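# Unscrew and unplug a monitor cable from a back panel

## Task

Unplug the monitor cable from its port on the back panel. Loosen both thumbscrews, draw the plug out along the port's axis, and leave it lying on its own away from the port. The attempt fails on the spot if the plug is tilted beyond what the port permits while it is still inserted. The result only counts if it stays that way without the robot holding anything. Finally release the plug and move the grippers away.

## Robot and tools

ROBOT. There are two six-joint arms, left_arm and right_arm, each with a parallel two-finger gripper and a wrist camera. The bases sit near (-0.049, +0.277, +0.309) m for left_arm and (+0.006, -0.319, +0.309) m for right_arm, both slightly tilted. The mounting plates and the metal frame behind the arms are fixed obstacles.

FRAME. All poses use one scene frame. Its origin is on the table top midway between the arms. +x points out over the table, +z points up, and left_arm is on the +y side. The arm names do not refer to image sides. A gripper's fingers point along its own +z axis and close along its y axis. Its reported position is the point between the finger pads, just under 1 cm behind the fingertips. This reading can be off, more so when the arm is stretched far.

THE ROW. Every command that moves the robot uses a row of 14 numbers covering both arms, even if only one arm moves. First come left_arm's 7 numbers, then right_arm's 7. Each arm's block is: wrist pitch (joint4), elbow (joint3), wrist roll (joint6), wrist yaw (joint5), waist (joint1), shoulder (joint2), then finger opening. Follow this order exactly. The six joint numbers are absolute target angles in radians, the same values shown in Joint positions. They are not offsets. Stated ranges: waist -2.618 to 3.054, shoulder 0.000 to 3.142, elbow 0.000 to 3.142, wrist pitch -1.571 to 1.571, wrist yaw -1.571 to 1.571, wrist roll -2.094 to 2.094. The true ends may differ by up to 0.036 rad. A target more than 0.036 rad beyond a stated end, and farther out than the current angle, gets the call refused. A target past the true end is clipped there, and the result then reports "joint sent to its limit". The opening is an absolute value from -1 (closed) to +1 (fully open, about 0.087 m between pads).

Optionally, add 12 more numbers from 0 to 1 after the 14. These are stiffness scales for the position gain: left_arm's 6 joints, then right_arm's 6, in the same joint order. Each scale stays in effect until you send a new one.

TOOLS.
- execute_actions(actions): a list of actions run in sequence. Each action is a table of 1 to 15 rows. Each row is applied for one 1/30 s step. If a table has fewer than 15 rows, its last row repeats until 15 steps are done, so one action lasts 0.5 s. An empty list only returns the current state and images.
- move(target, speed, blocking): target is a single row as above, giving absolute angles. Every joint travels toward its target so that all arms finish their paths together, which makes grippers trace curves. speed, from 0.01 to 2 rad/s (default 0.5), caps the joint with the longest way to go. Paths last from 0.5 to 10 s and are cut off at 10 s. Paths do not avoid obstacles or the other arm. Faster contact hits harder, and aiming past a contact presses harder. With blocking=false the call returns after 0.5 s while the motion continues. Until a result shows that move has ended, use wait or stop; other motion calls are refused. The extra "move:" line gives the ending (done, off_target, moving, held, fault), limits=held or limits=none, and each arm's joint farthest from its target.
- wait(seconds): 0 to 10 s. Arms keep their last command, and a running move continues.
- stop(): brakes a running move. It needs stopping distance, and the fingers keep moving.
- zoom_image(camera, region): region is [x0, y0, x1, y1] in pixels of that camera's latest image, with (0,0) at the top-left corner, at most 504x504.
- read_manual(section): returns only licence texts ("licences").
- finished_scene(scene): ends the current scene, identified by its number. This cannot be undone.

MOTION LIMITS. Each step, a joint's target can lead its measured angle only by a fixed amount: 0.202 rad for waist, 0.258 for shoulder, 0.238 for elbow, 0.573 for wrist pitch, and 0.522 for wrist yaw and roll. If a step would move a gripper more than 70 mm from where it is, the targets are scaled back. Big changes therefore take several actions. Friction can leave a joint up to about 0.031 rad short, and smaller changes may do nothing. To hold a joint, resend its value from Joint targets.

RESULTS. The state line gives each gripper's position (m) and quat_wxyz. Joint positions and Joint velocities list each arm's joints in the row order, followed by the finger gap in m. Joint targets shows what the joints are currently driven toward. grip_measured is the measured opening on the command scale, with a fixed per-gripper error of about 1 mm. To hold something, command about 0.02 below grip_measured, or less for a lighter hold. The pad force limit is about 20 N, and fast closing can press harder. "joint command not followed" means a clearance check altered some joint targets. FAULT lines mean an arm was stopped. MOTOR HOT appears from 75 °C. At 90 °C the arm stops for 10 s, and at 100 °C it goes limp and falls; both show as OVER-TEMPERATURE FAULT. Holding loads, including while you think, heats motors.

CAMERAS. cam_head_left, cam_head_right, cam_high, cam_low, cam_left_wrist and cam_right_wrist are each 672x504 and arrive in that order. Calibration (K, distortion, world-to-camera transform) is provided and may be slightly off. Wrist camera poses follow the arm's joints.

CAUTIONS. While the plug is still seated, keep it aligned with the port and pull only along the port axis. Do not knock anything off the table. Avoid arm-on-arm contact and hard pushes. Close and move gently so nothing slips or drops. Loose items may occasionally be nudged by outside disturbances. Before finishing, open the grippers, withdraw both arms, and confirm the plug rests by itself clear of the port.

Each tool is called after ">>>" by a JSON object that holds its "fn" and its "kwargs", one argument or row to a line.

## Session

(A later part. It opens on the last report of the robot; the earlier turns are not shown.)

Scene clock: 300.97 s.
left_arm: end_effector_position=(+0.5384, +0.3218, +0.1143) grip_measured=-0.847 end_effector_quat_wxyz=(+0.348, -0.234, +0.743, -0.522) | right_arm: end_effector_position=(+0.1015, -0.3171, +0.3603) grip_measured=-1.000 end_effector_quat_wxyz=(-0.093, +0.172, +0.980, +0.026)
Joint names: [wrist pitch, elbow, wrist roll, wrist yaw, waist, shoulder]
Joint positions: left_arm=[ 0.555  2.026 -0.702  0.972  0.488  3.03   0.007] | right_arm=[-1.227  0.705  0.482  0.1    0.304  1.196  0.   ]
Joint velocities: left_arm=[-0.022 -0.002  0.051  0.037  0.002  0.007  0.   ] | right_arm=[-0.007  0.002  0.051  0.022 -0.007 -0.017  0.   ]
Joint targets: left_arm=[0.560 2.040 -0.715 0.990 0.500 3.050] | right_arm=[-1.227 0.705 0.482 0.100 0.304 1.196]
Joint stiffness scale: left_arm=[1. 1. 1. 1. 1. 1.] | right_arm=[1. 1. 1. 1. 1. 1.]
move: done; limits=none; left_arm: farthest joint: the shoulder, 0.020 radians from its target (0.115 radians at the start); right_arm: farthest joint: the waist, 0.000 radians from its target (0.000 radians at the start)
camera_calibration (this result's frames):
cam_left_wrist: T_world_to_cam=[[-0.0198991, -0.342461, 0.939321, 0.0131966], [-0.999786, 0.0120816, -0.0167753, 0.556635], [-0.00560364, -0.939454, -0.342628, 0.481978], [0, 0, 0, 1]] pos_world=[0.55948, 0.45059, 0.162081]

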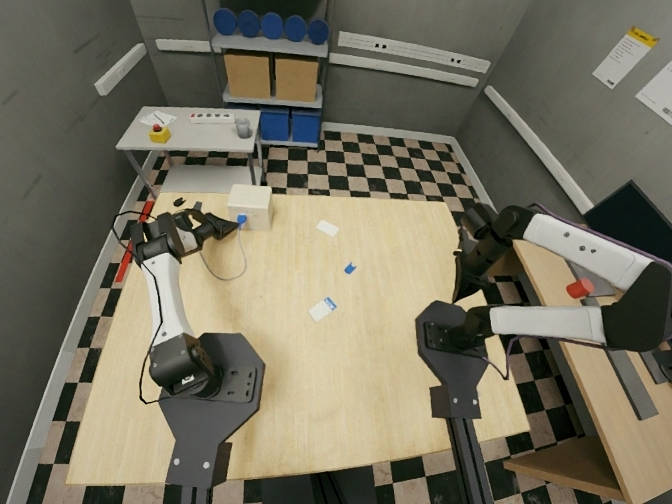

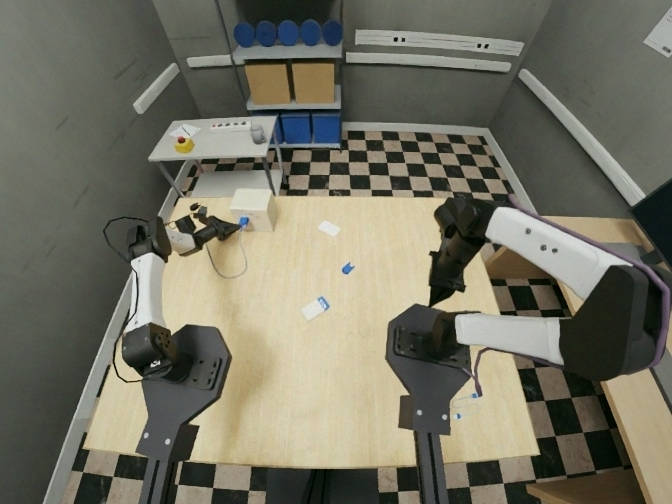

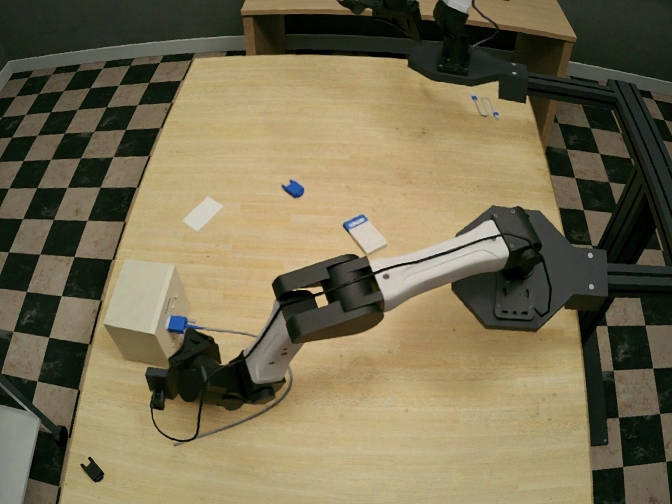

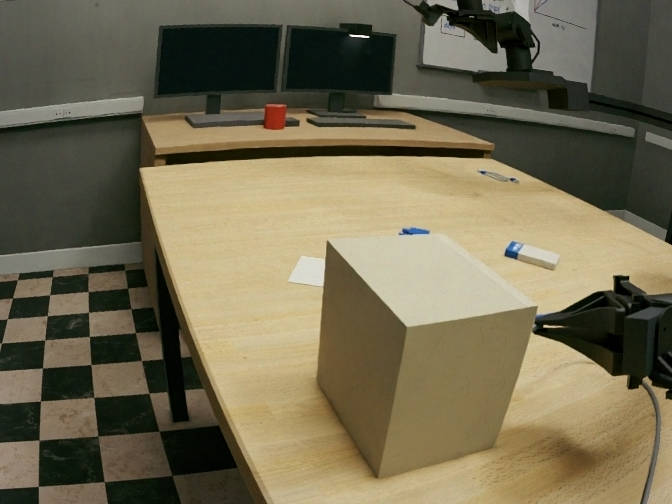

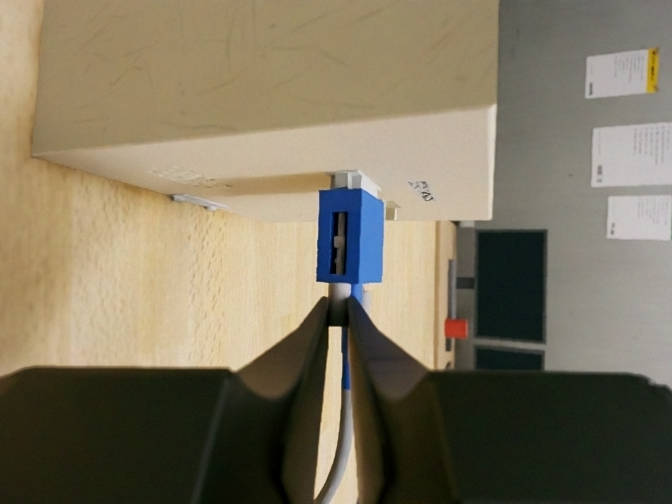

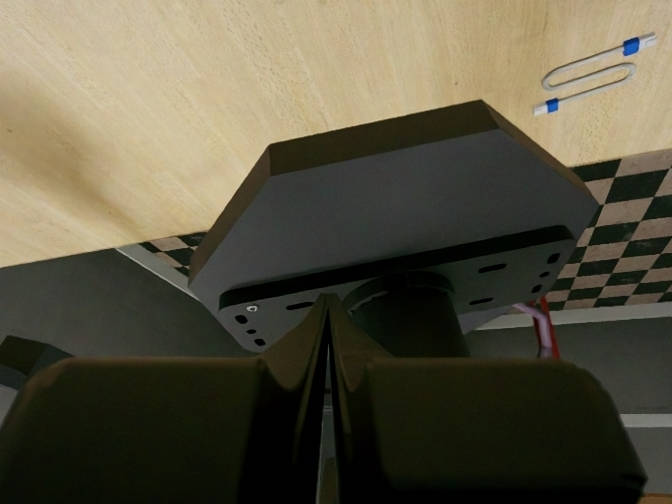

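>>> {"fn": "execute_actions", "kwargs": {
  "actions": [
    [[0.55,2.02,-0.70,0.975,0.488,3.035,-0.72,-1.227,0.705,0.482,0.1,0.304,1.196,-1],[0.536,2.006,-0.696,0.963,0.483,3.028,-0.72,-1.227,0.705,0.482,0.1,0.304,1.196,-1],[0.536,2.006,-0.696,0.963,0.483,3.028,-0.72,-1.227,0.705,0.482,0.1,0.304,1.196,-1],[0.536,2.006,-0.696,0.963,0.483,3.028,-0.72,-1.227,0.705,0.482,0.1,0.304,1.196,-1],[0.522,2.006,-0.672,0.952,0.483,3.028,-0.72,-1.227,0.705,0.482,0.1,0.304,1.196,-1],[0.507,2.006,-0.649,0.941,0.483,3.028,-0.72,-1.227,0.705,0.482,0.1,0.304,1.196,-1],[0.493,1.998,-0.625,0.930,0.480,3.017,-0.72,-1.227,0.705,0.482,0.1,0.304,1.196,-1],[0.478,1.990,-0.602,0.919,0.478,3.007,-0.72,-1.227,0.705,0.482,0.1,0.304,1.196,-1],[0.464,1.981,-0.578,0.909,0.475,2.996,-0.72,-1.227,0.705,0.482,0.1,0.304,1.196,-1],[0.449,1.973,-0.555,0.898,0.473,2.986,-0.72,-1.227,0.705,0.482,0.1,0.304,1.196,-1],[0.435,1.965,-0.531,0.887,0.470,2.975,-0.72,-1.227,0.705,0.482,0.1,0.304,1.196,-1],[0.420,1.957,-0.508,0.876,0.468,2.965,-0.72,-1.227,0.705,0.482,0.1,0.304,1.196,-1],[0.406,1.948,-0.484,0.865,0.465,2.954,-0.72,-1.227,0.705,0.482,0.1,0.304,1.196,-1],[0.396,1.940,-0.465,0.851,0.463,2.944,-0.72,-1.227,0.705,0.482,0.1,0.304,1.196,-1],[0.387,1.932,-0.446,0.836,0.460,2.933,-0.72,-1.227,0.705,0.482,0.1,0.304,1.196,-1]],
    [[0.377,1.924,-0.427,0.822,0.456,2.924,-0.72,-1.227,0.705,0.482,0.1,0.304,1.196,-1],[0.368,1.917,-0.408,0.807,0.453,2.914,-0.72,-1.227,0.705,0.482,0.1,0.304,1.196,-1],[0.358,1.909,-0.389,0.793,0.449,2.905,-0.72,-1.227,0.705,0.482,0.1,0.304,1.196,-1],[0.349,1.902,-0.370,0.778,0.446,2.896,-0.72,-1.227,0.705,0.482,0.1,0.304,1.196,-1],[0.339,1.894,-0.351,0.764,0.442,2.886,-0.72,-1.227,0.705,0.482,0.1,0.304,1.196,-1],[0.330,1.887,-0.332,0.749,0.439,2.877,-0.72,-1.227,0.705,0.482,0.1,0.304,1.196,-1],[0.320,1.879,-0.313,0.735,0.435,2.868,-0.72,-1.227,0.705,0.482,0.1,0.304,1.196,-1],[0.314,1.872,-0.298,0.718,0.432,2.858,-0.72,-1.227,0.705,0.482,0.1,0.304,1.196,-1],[0.308,1.864,-0.283,0.702,0.428,2.849,-0.72,-1.227,0.705,0.482,0.1,0.304,1.196,-1],[0.303,1.857,-0.267,0.685,0.423,2.841,-0.72,-1.227,0.705,0.482,0.1,0.304,1.196,-1],[0.297,1.851,-0.252,0.669,0.419,2.833,-0.72,-1.227,0.705,0.482,0.1,0.304,1.196,-1],[0.291,1.844,-0.237,0.652,0.414,2.826,-0.72,-1.227,0.705,0.482,0.1,0.304,1.196,-1],[0.285,1.837,-0.222,0.636,0.410,2.818,-0.72,-1.227,0.705,0.482,0.1,0.304,1.196,-1],[0.280,1.831,-0.206,0.619,0.405,2.810,-0.72,-1.227,0.705,0.482,0.1,0.304,1.196,-1],[0.274,1.824,-0.191,0.603,0.401,2.802,-0.72,-1.227,0.705,0.482,0.1,0.304,1.196,-1]]
  ]
}}

>>> {"fn": "execute_actions", "kwargs": {
  "actions": [
    [[0.268,1.817,-0.176,0.586,0.396,2.795,-0.75,-1.227,0.705,0.482,0.1,0.304,1.196,-1],[0.265,1.811,-0.162,0.568,0.392,2.787,-0.75,-1.227,0.705,0.482,0.1,0.304,1.196,-1],[0.262,1.804,-0.148,0.551,0.387,2.779,-0.75,-1.227,0.705,0.482,0.1,0.304,1.196,-1],[0.259,1.798,-0.134,0.533,0.382,2.773,-0.75,-1.227,0.705,0.482,0.1,0.304,1.196,-1],[0.256,1.793,-0.120,0.515,0.376,2.767,-0.75,-1.227,0.705,0.482,0.1,0.304,1.196,-1],[0.253,1.787,-0.106,0.498,0.371,2.761,-0.75,-1.227,0.705,0.482,0.1,0.304,1.196,-1],[0.250,1.781,-0.092,0.480,0.365,2.755,-0.76,-1.227,0.705,0.482,0.1,0.304,1.196,-1],[0.247,1.776,-0.078,0.462,0.360,2.748,-0.76,-1.227,0.705,0.482,0.1,0.304,1.196,-1],[0.244,1.770,-0.064,0.445,0.354,2.742,-0.77,-1.227,0.705,0.482,0.1,0.304,1.196,-1],[0.241,1.764,-0.050,0.427,0.349,2.736,-0.77,-1.227,0.705,0.482,0.1,0.304,1.196,-1],[0.241,1.759,-0.036,0.407,0.343,2.730,-0.78,-1.227,0.705,0.482,0.1,0.304,1.196,-1],[0.240,1.753,-0.022,0.387,0.338,2.724,-0.78,-1.227,0.705,0.482,0.1,0.304,1.196,-1],[0.240,1.749,-0.008,0.368,0.332,2.720,-0.78,-1.227,0.705,0.482,0.1,0.304,1.196,-1],[0.240,1.744,0.006,0.348,0.325,2.715,-0.78,-1.227,0.705,0.482,0.1,0.304,1.196,-1],[0.239,1.740,0.020,0.328,0.319,2.711,-0.78,-1.227,0.705,0.482,0.1,0.304,1.196,-1]]
  ]
}}

>>> {"fn": "execute_actions", "kwargs": {
  "actions": [
    [[0.239,1.735,0.034,0.308,0.313,2.707,-0.78,-1.227,0.705,0.482,0.1,0.304,1.196,-1],[0.238,1.731,0.048,0.289,0.306,2.702,-0.78,-1.227,0.705,0.482,0.1,0.304,1.196,-1],[0.238,1.726,0.062,0.269,0.300,2.698,-0.78,-1.227,0.705,0.482,0.1,0.304,1.196,-1],[0.238,1.722,0.076,0.249,0.294,2.694,-0.78,-1.227,0.705,0.482,0.1,0.304,1.196,-1],[0.238,1.717,0.076,0.249,0.287,2.689,-0.78,-1.227,0.705,0.482,0.1,0.304,1.196,-1],[0.238,1.713,0.076,0.249,0.281,2.685,-0.78,-1.227,0.705,0.482,0.1,0.304,1.196,-1]]
  ]
}}

Scene clock: 308.70 s.
left_arm: end_effector_position=(+0.5410, +0.3234, +0.1170) grip_measured=-0.720 end_effector_quat_wxyz=(+0.380, -0.150, +0.839, -0.359) | right_arm: end_effector_position=(+0.1015, -0.3171, +0.3603) grip_measured=-1.000 end_effector_quat_wxyz=(-0.093, +0.172, +0.980, +0.026)
Joint names: [wrist pitch, elbow, wrist roll, wrist yaw, waist, shoulder]
Joint positions: left_arm=[ 0.325  1.856 -0.264  0.687  0.42   2.819  0.012] | right_arm=[-1.227  0.705  0.482  0.1    0.304  1.196  0.   ]
Joint velocities: left_arm=[-0.11  -0.208  0.447 -0.52  -0.129 -0.232  0.001] | right_arm=[ 0.007  0.007 -0.037 -0.037 -0.002 -0.002  0.   ]
Joint targets: left_arm=[0.274 1.824 -0.191 0.603 0.401 2.802] | right_arm=[-1.227 0.705 0.482 0.100 0.304 1.196]
Joint stiffness scale: left_arm=[1. 1. 1. 1. 1. 1.] | right_arm=[1. 1. 1. 1. 1. 1.]
camera_calibration (this result's frames):
cam_left_wrist: T_world_to_cam=[[-0.0254735, -0.695443, 0.718129, 0.154291], [-0.999242, 0.0388736, 0.00220036, 0.548157], [-0.0294465, -0.717529, -0.695906, 0.466839], [0, 0, 0, 1]] pos_world=[0.565419, 0.420962, 0.212869]

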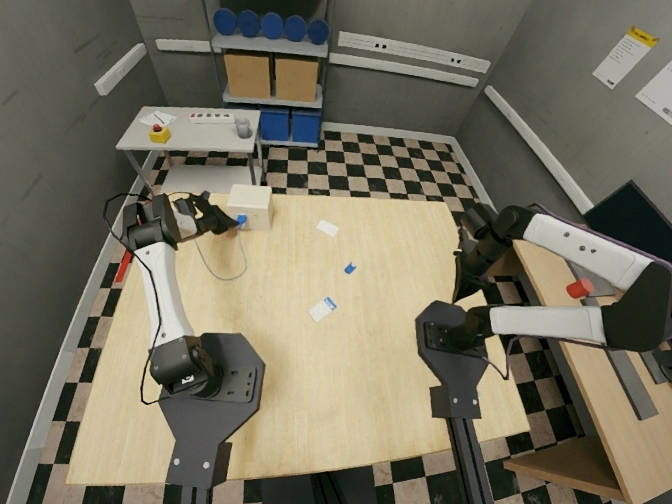

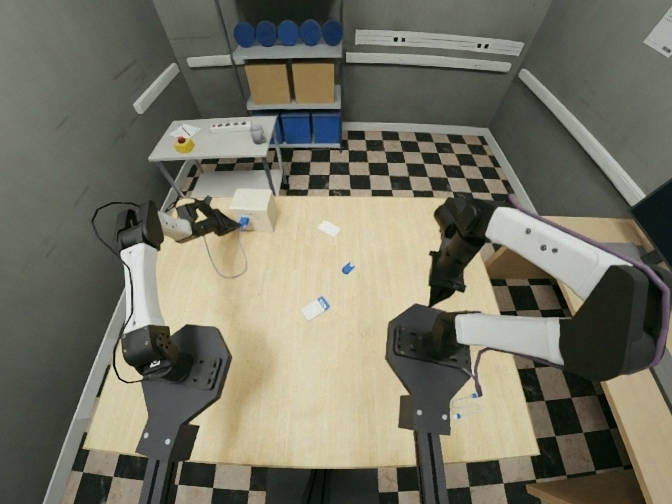

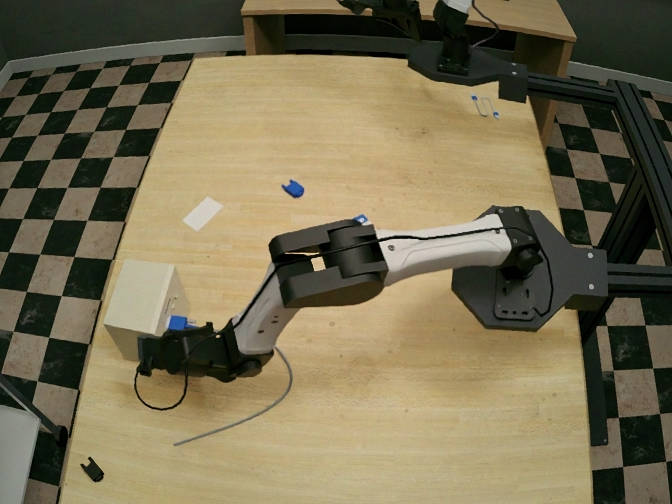

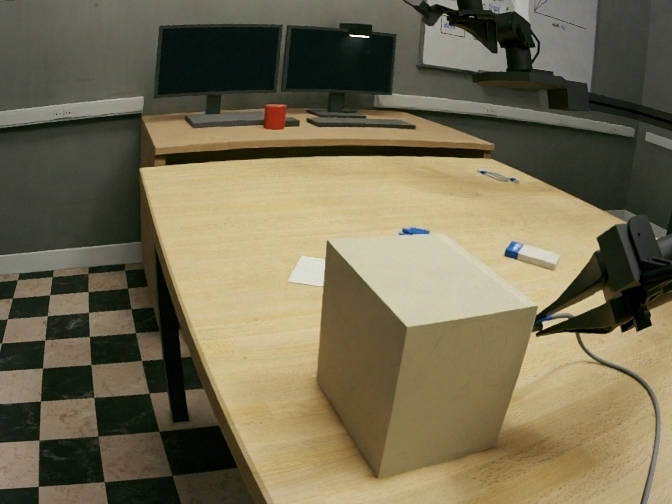

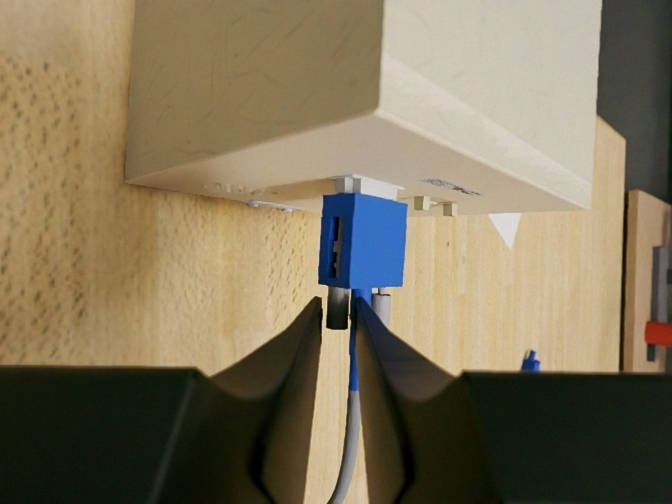

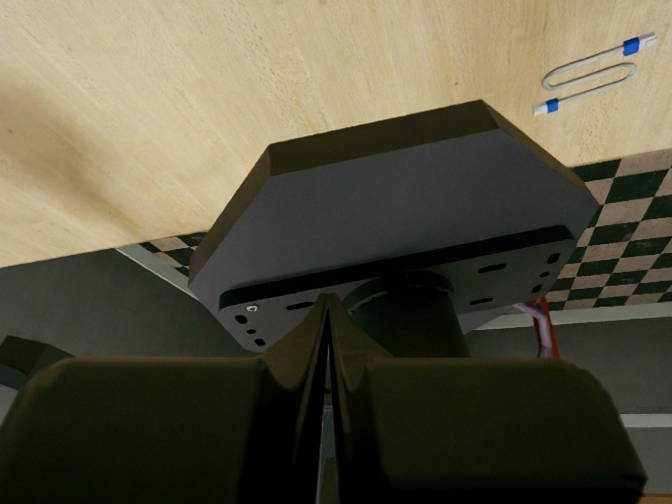

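Scene clock: 309.20 s.
left_arm: end_effector_position=(+0.5431, +0.3223, +0.1173) grip_measured=-0.780 end_effector_quat_wxyz=(+0.390, -0.083, +0.889, -0.223) | right_arm: end_effector_position=(+0.1015, -0.3171, +0.3603) grip_measured=-1.000 end_effector_quat_wxyz=(-0.093, +0.172, +0.980, +0.026)
Joint names: [wrist pitch, elbow, wrist roll, wrist yaw, waist, shoulder]
Joint positions: left_arm=[ 0.274  1.77  -0.045  0.421  0.341  2.722  0.01 ] | right_arm=[-1.227  0.705  0.482  0.1    0.304  1.196  0.   ]
Joint velocities: left_arm=[-0.037 -0.129  0.418 -0.593 -0.183 -0.115  0.001] | right_arm=[-0.022  0.002 -0.066  0.081  0.002  0.002  0.   ]
Joint targets: left_arm=[0.239 1.740 0.020 0.328 0.319 2.711] | right_arm=[-1.227 0.705 0.482 0.100 0.304 1.196]
Joint stiffness scale: left_arm=[1. 1. 1. 1. 1. 1.] | right_arm=[1. 1. 1. 1. 1. 1.]
camera_calibration (this result's frames):
cam_left_wrist: T_world_to_cam=[[-0.0311274, -0.885289, 0.463998, 0.247387], [-0.998293, 0.0504887, 0.0293595, 0.542857], [-0.0494183, -0.462293, -0.885349, 0.417116], [0, 0, 0, 1]] pos_world=[0.570244, 0.38443, 0.238568]

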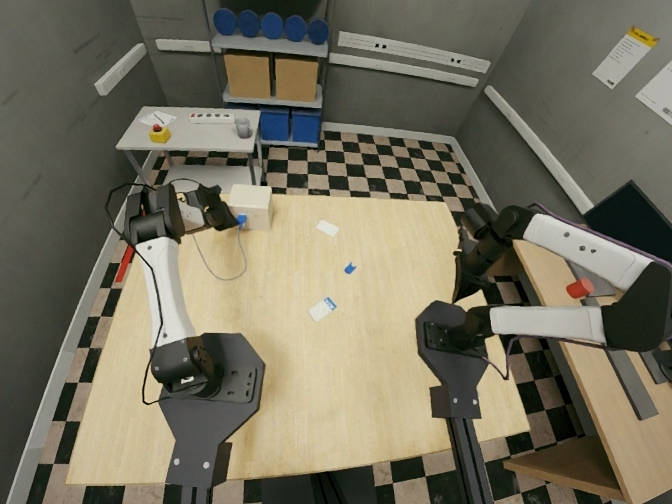

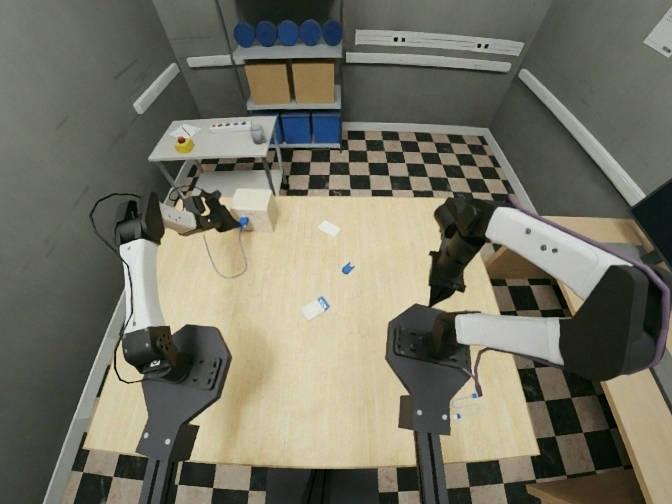

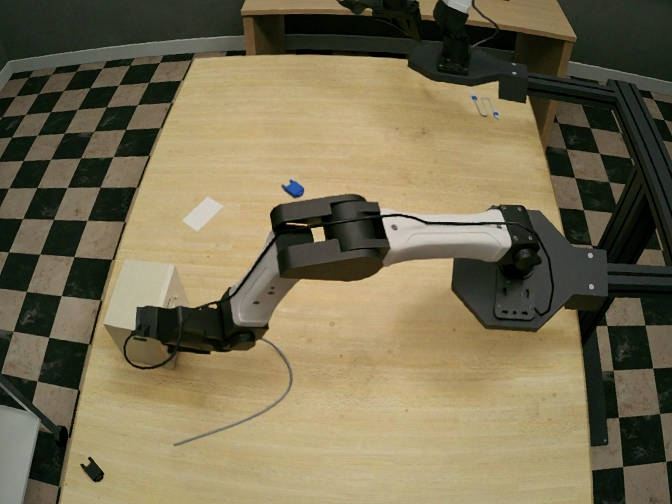

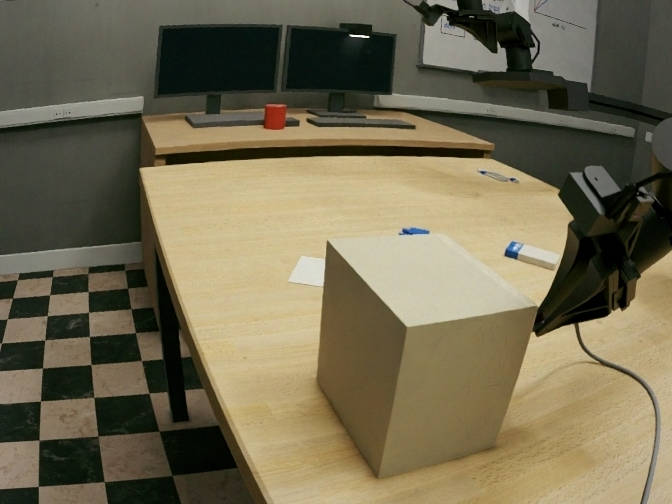

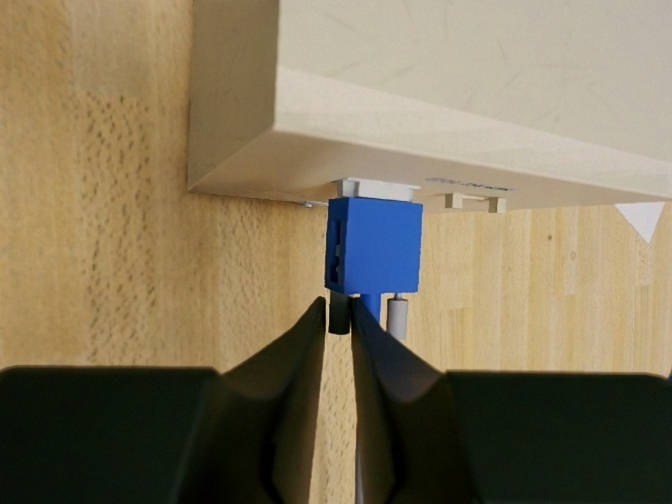

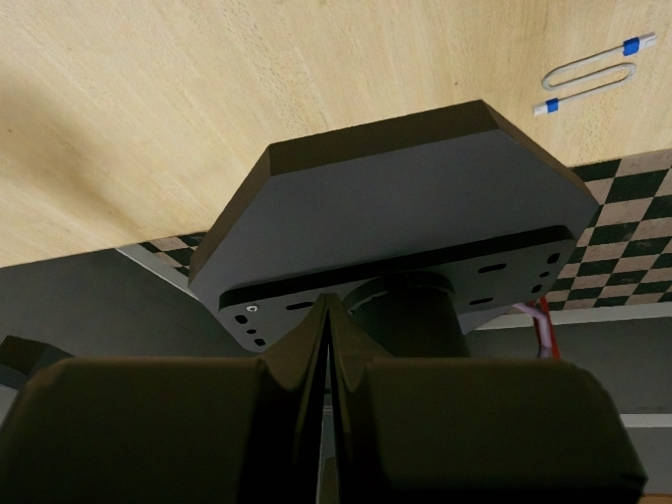

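Scene clock: 309.70 s.
left_arm: end_effector_position=(+0.5421, +0.3209, +0.1160) grip_measured=-0.780 end_effector_quat_wxyz=(+0.389, -0.041, +0.909, -0.145) | right_arm: end_effector_position=(+0.1015, -0.3171, +0.3603) grip_measured=-1.000 end_effector_quat_wxyz=(-0.093, +0.172, +0.980, +0.026)
Joint names: [wrist pitch, elbow, wrist roll, wrist yaw, waist, shoulder]
Joint positions: left_arm=[0.265 1.734 0.067 0.264 0.29  2.689 0.01 ] | right_arm=[-1.227  0.705  0.482  0.1    0.304  1.196  0.   ]
Joint velocities: left_arm=[-0.037 -0.022  0.022  0.007 -0.002 -0.002  0.001] | right_arm=[-0.022  0.007 -0.066  0.051 -0.002  0.012  0.   ]
Joint targets: left_arm=[0.238 1.713 0.076 0.249 0.281 2.685] | right_arm=[-1.227 0.705 0.482 0.100 0.304 1.196]
Joint stiffness scale: left_arm=[1. 1. 1. 1. 1. 1.] | right_arm=[1. 1. 1. 1. 1. 1.]
camera_calibration (this result's frames):
cam_left_wrist: T_world_to_cam=[[-0.0416562, -0.953853, 0.29737, 0.293779], [-0.996839, 0.0598283, 0.0522677, 0.53546], [-0.0676469, -0.294253, -0.953331, 0.379128], [0, 0, 0, 1]] pos_world=[0.571652, 0.359746, 0.246086]

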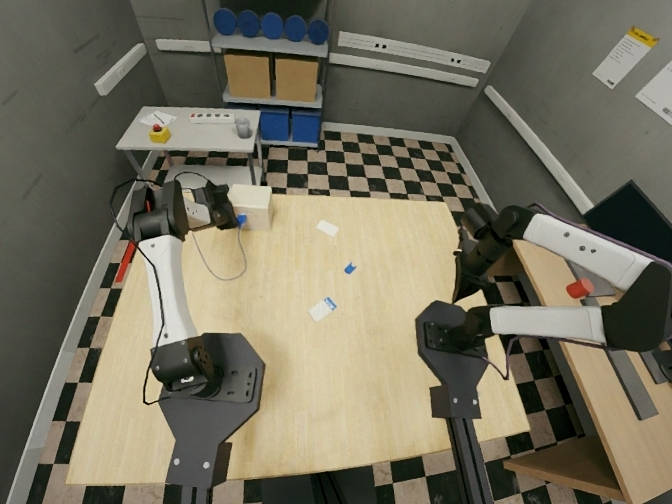

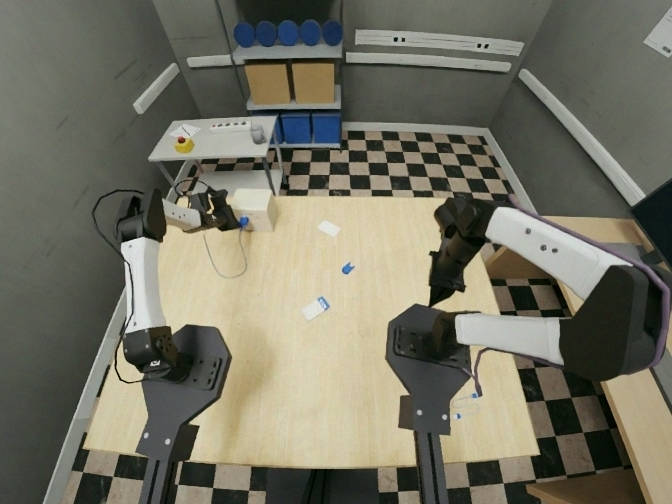

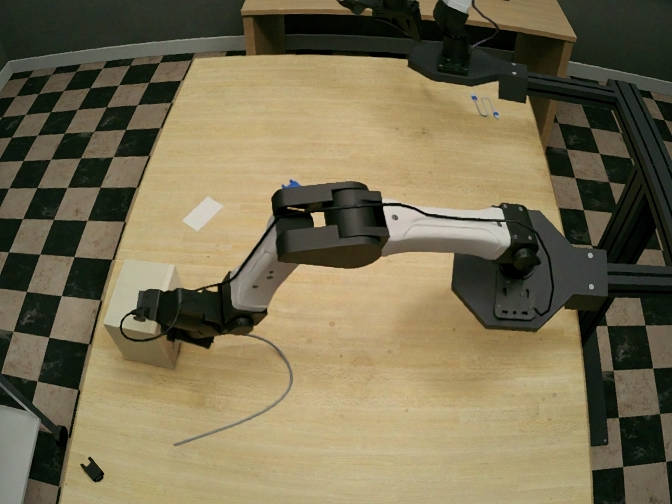

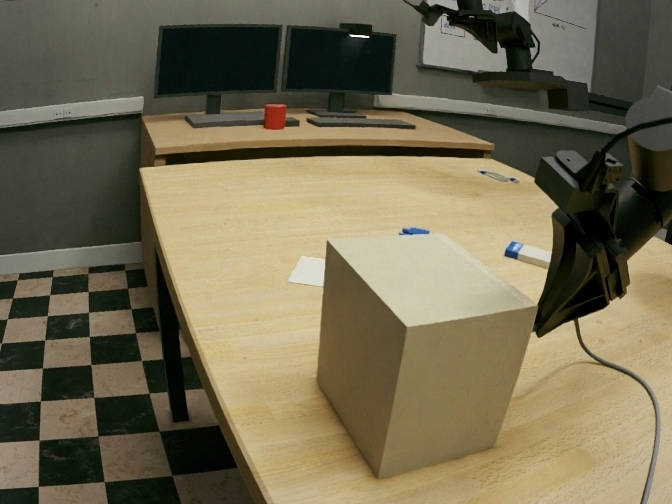

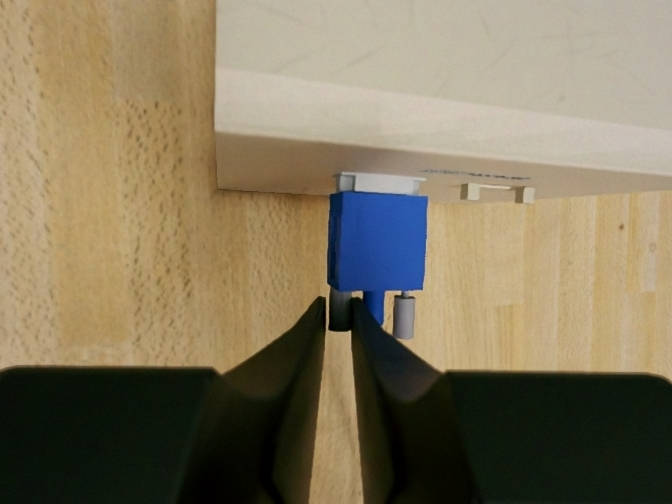

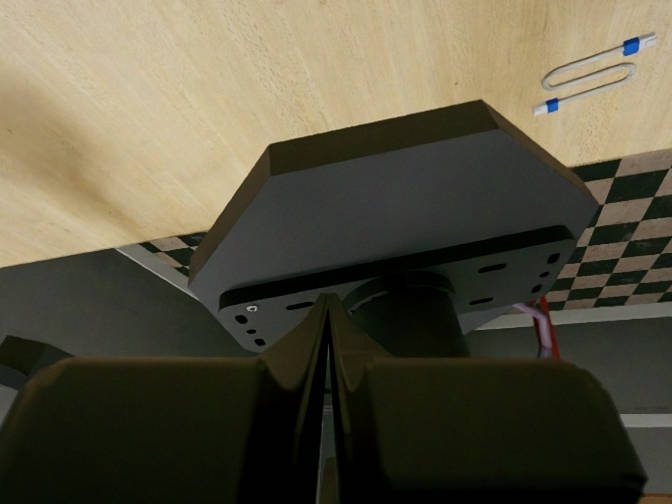

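>>> {"fn": "execute_actions", "kwargs": {
  "actions": [
    [[0.25,1.735,0.07,0.26,0.29,2.695,-0.83,-1.227,0.705,0.482,0.1,0.304,1.196,-1],[0.25,1.735,0.07,0.26,0.29,2.695,-0.86,-1.227,0.705,0.482,0.1,0.304,1.196,-1],[0.25,1.735,0.07,0.26,0.29,2.695,-1,-1.227,0.705,0.482,0.1,0.304,1.196,-1],[0.25,1.735,0.07,0.26,0.29,2.695,-1,-1.227,0.705,0.482,0.1,0.304,1.196,-1],[0.25,1.735,0.07,0.26,0.29,2.695,-1,-1.227,0.705,0.482,0.1,0.304,1.196,-1],[0.255,1.747,0.055,0.28,0.298,2.705,-1,-1.227,0.705,0.482,0.1,0.304,1.196,-1],[0.256,1.747,0.041,0.299,0.298,2.705,-1,-1.227,0.705,0.482,0.1,0.304,1.196,-1],[0.257,1.747,0.027,0.319,0.298,2.705,-1,-1.227,0.705,0.482,0.1,0.304,1.196,-1],[0.258,1.752,0.013,0.338,0.304,2.709,-1,-1.227,0.705,0.482,0.1,0.304,1.196,-1],[0.259,1.756,-0.001,0.358,0.311,2.713,-1,-1.227,0.705,0.482,0.1,0.304,1.196,-1],[0.260,1.761,-0.014,0.377,0.317,2.718,-1,-1.227,0.705,0.482,0.1,0.304,1.196,-1],[0.261,1.765,-0.028,0.397,0.324,2.722,-1,-1.227,0.705,0.482,0.1,0.304,1.196,-1],[0.263,1.770,-0.042,0.416,0.330,2.726,-1,-1.227,0.705,0.482,0.1,0.304,1.196,-1],[0.264,1.774,-0.056,0.436,0.337,2.730,-1,-1.227,0.705,0.482,0.1,0.304,1.196,-1],[0.265,1.779,-0.070,0.455,0.343,2.735,-1,-1.227,0.705,0.482,0.1,0.304,1.196,-1]],
    [[0.269,1.783,-0.084,0.472,0.350,2.739,-1,-1.227,0.705,0.482,0.1,0.304,1.196,-1],[0.273,1.788,-0.099,0.489,0.356,2.743,-1,-1.227,0.705,0.482,0.1,0.304,1.196,-1],[0.277,1.794,-0.113,0.507,0.361,2.749,-1,-1.227,0.705,0.482,0.1,0.304,1.196,-1],[0.281,1.800,-0.128,0.524,0.367,2.756,-1,-1.227,0.705,0.482,0.1,0.304,1.196,-1],[0.284,1.805,-0.142,0.541,0.372,2.762,-1,-1.227,0.705,0.482,0.1,0.304,1.196,-1],[0.288,1.811,-0.157,0.558,0.377,2.768,-1,-1.227,0.705,0.482,0.1,0.304,1.196,-1],[0.292,1.817,-0.171,0.576,0.383,2.775,-1,-1.227,0.705,0.482,0.1,0.304,1.196,-1],[0.296,1.823,-0.186,0.593,0.388,2.781,-1,-1.227,0.705,0.482,0.1,0.304,1.196,-1],[0.300,1.828,-0.200,0.610,0.393,2.787,-1,-1.227,0.705,0.482,0.1,0.304,1.196,-1],[0.306,1.834,-0.215,0.627,0.399,2.794,-1,-1.227,0.705,0.482,0.1,0.304,1.196,-1],[0.311,1.840,-0.230,0.643,0.404,2.800,-1,-1.227,0.705,0.482,0.1,0.304,1.196,-1],[0.317,1.847,-0.245,0.660,0.409,2.808,-1,-1.227,0.705,0.482,0.1,0.304,1.196,-1],[0.322,1.853,-0.260,0.677,0.413,2.816,-1,-1.227,0.705,0.482,0.1,0.304,1.196,-1],[0.328,1.860,-0.275,0.693,0.418,2.823,-1,-1.227,0.705,0.482,0.1,0.304,1.196,-1],[0.333,1.867,-0.290,0.710,0.423,2.831,-1,-1.227,0.705,0.482,0.1,0.304,1.196,-1]],
    [[0.339,1.873,-0.305,0.727,0.427,2.839,-1,-1.227,0.705,0.482,0.1,0.304,1.196,-1],[0.344,1.880,-0.320,0.743,0.432,2.847,-1,-1.227,0.705,0.482,0.1,0.304,1.196,-1],[0.350,1.887,-0.335,0.760,0.437,2.854,-1,-1.227,0.705,0.482,0.1,0.304,1.196,-1],[0.359,1.893,-0.354,0.774,0.441,2.862,-1,-1.227,0.705,0.482,0.1,0.304,1.196,-1],[0.369,1.900,-0.373,0.789,0.446,2.870,-1,-1.227,0.705,0.482,0.1,0.304,1.196,-1],[0.378,1.908,-0.392,0.803,0.450,2.879,-1,-1.227,0.705,0.482,0.1,0.304,1.196,-1],[0.388,1.915,-0.411,0.818,0.453,2.888,-1,-1.227,0.705,0.482,0.1,0.304,1.196,-1],[0.397,1.923,-0.429,0.832,0.457,2.897,-1,-1.227,0.705,0.482,0.1,0.304,1.196,-1],[0.407,1.930,-0.448,0.847,0.461,2.906,-1,-1.227,0.705,0.482,0.1,0.304,1.196,-1],[0.416,1.938,-0.467,0.861,0.464,2.916,-1,-1.227,0.705,0.482,0.1,0.304,1.196,-1],[0.426,1.945,-0.486,0.876,0.468,2.925,-1,-1.227,0.705,0.482,0.1,0.304,1.196,-1],[0.435,1.953,-0.505,0.890,0.472,2.934,-1,-1.227,0.705,0.482,0.1,0.304,1.196,-1],[0.449,1.960,-0.528,0.901,0.475,2.943,-1,-1.227,0.705,0.482,0.1,0.304,1.196,-1],[0.463,1.968,-0.552,0.912,0.479,2.952,-1,-1.227,0.705,0.482,0.1,0.304,1.196,-1],[0.477,1.976,-0.575,0.923,0.481,2.963,-1,-1.227,0.705,0.482,0.1,0.304,1.196,-1]],
    [[0.491,1.984,-0.598,0.934,0.484,2.974,-1,-1.227,0.705,0.482,0.1,0.304,1.196,-1],[0.504,1.992,-0.622,0.946,0.486,2.985,-1,-1.227,0.705,0.482,0.1,0.304,1.196,-1],[0.518,2.000,-0.645,0.957,0.488,2.996,-1,-1.227,0.705,0.482,0.1,0.304,1.196,-1],[0.532,2.008,-0.668,0.968,0.491,3.006,-1,-1.227,0.705,0.482,0.1,0.304,1.196,-1],[0.546,2.016,-0.692,0.979,0.493,3.017,-1,-1.227,0.705,0.482,0.1,0.304,1.196,-1],[0.560,2.024,-0.715,0.990,0.495,3.028,-1,-1.227,0.705,0.482,0.1,0.304,1.196,-1],[0.560,2.032,-0.715,0.990,0.498,3.039,-1,-1.227,0.705,0.482,0.1,0.304,1.196,-1],[0.560,2.040,-0.715,0.990,0.500,3.050,-1,-1.227,0.705,0.482,0.1,0.304,1.196,-1]]
  ]
}}

>>> {"fn": "zoom_image", "kwargs": {
  "camera": "cam_left_wrist",
  "region": [260, 160, 460, 340]
}}

Scene clock: 314.70 s.
left_arm: end_effector_position=(+0.5396, +0.3225, +0.1149) grip_measured=-0.844 end_effector_quat_wxyz=(+0.352, -0.231, +0.744, -0.519) | right_arm: end_effector_position=(+0.1015, -0.3171, +0.3603) grip_measured=-1.000 end_effector_quat_wxyz=(-0.093, +0.172, +0.980, +0.026)
Joint names: [wrist pitch, elbow, wrist roll, wrist yaw, waist, shoulder]
Joint positions: left_arm=[ 0.555  2.027 -0.693  0.968  0.488  3.028  0.007] | right_arm=[-1.227  0.705  0.482  0.1    0.304  1.196  0.   ]
Joint velocities: left_arm=[-0.007 -0.002 -0.125  0.066  0.002  0.002  0.   ] | right_arm=[-0.007 -0.007 -0.022 -0.007  0.012 -0.007  0.   ]
Joint targets: left_arm=[0.560 2.040 -0.715 0.990 0.500 3.050] | right_arm=[-1.227 0.705 0.482 0.100 0.304 1.196]
Joint stiffness scale: left_arm=[1. 1. 1. 1. 1. 1.] | right_arm=[1. 1. 1. 1. 1. 1.]
camera_calibration (this result's frames):
cam_left_wrist: T_world_to_cam=[[-0.0267178, -0.352053, 0.935599, 0.0200755], [-0.99964, 0.0115658, -0.0241946, 0.558849], [-0.00230315, -0.935909, -0.352235, 0.480973], [0, 0, 0, 1]] pos_world=[0.560292, 0.450751, 0.164154]

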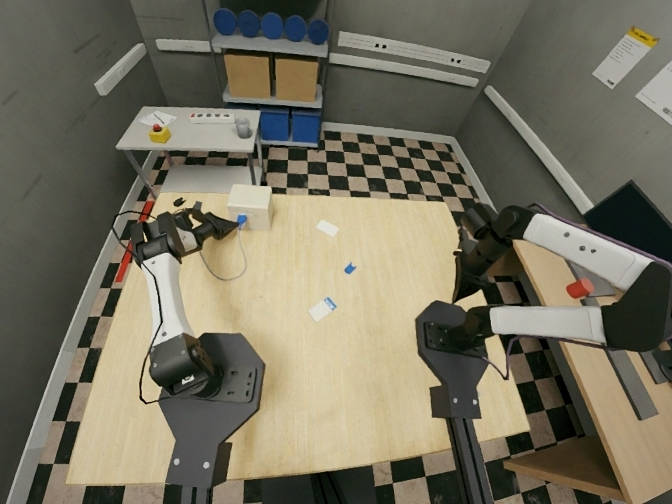

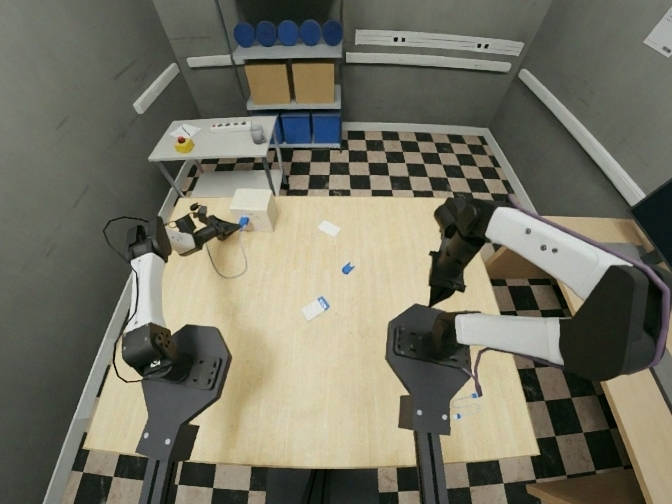

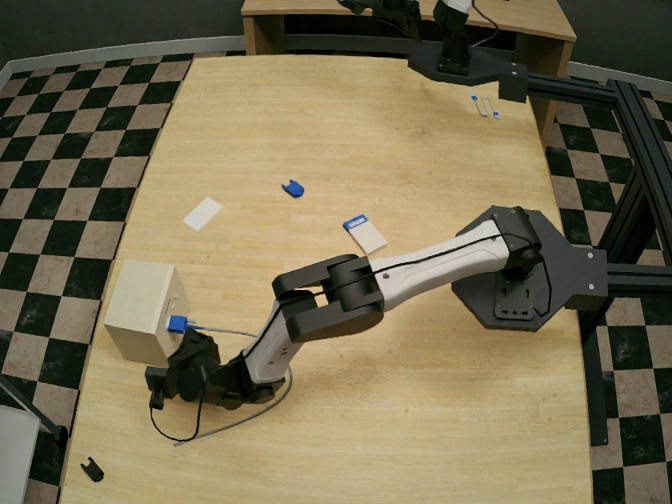

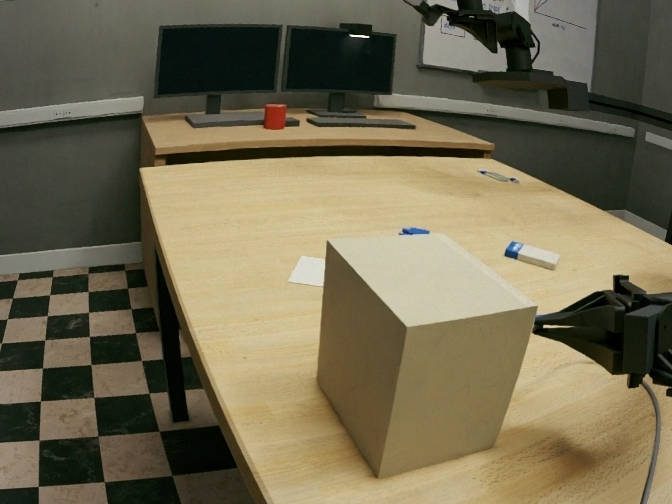

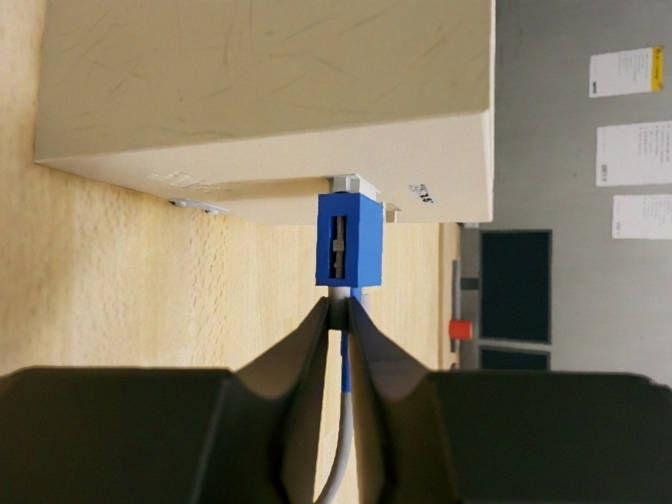

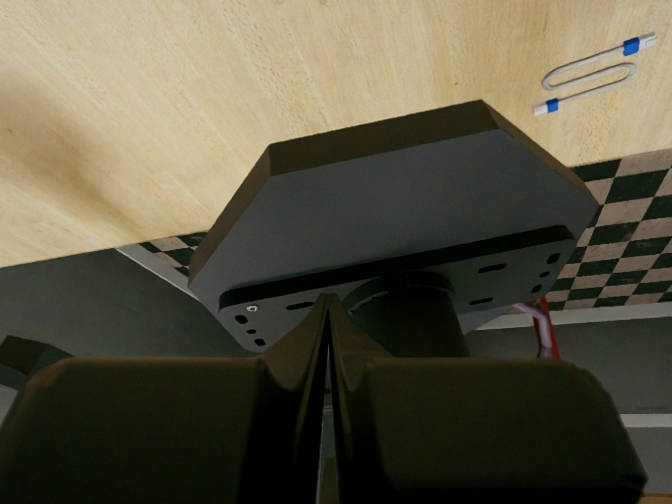

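Region (260, 160, 460, 340) of cam_left_wrist's 672x504 image, scaled by 2.520, with more detail than that image has; it fills the top 454 rows of this view, and the rest is white.

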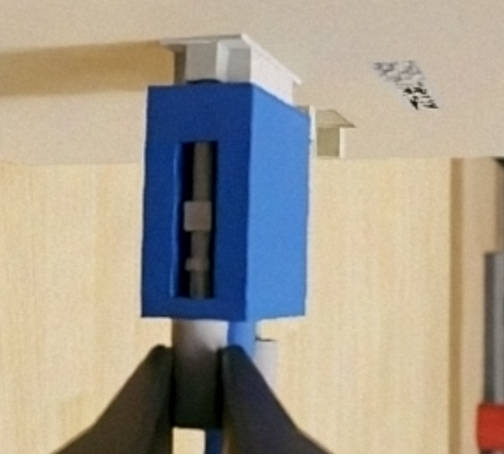

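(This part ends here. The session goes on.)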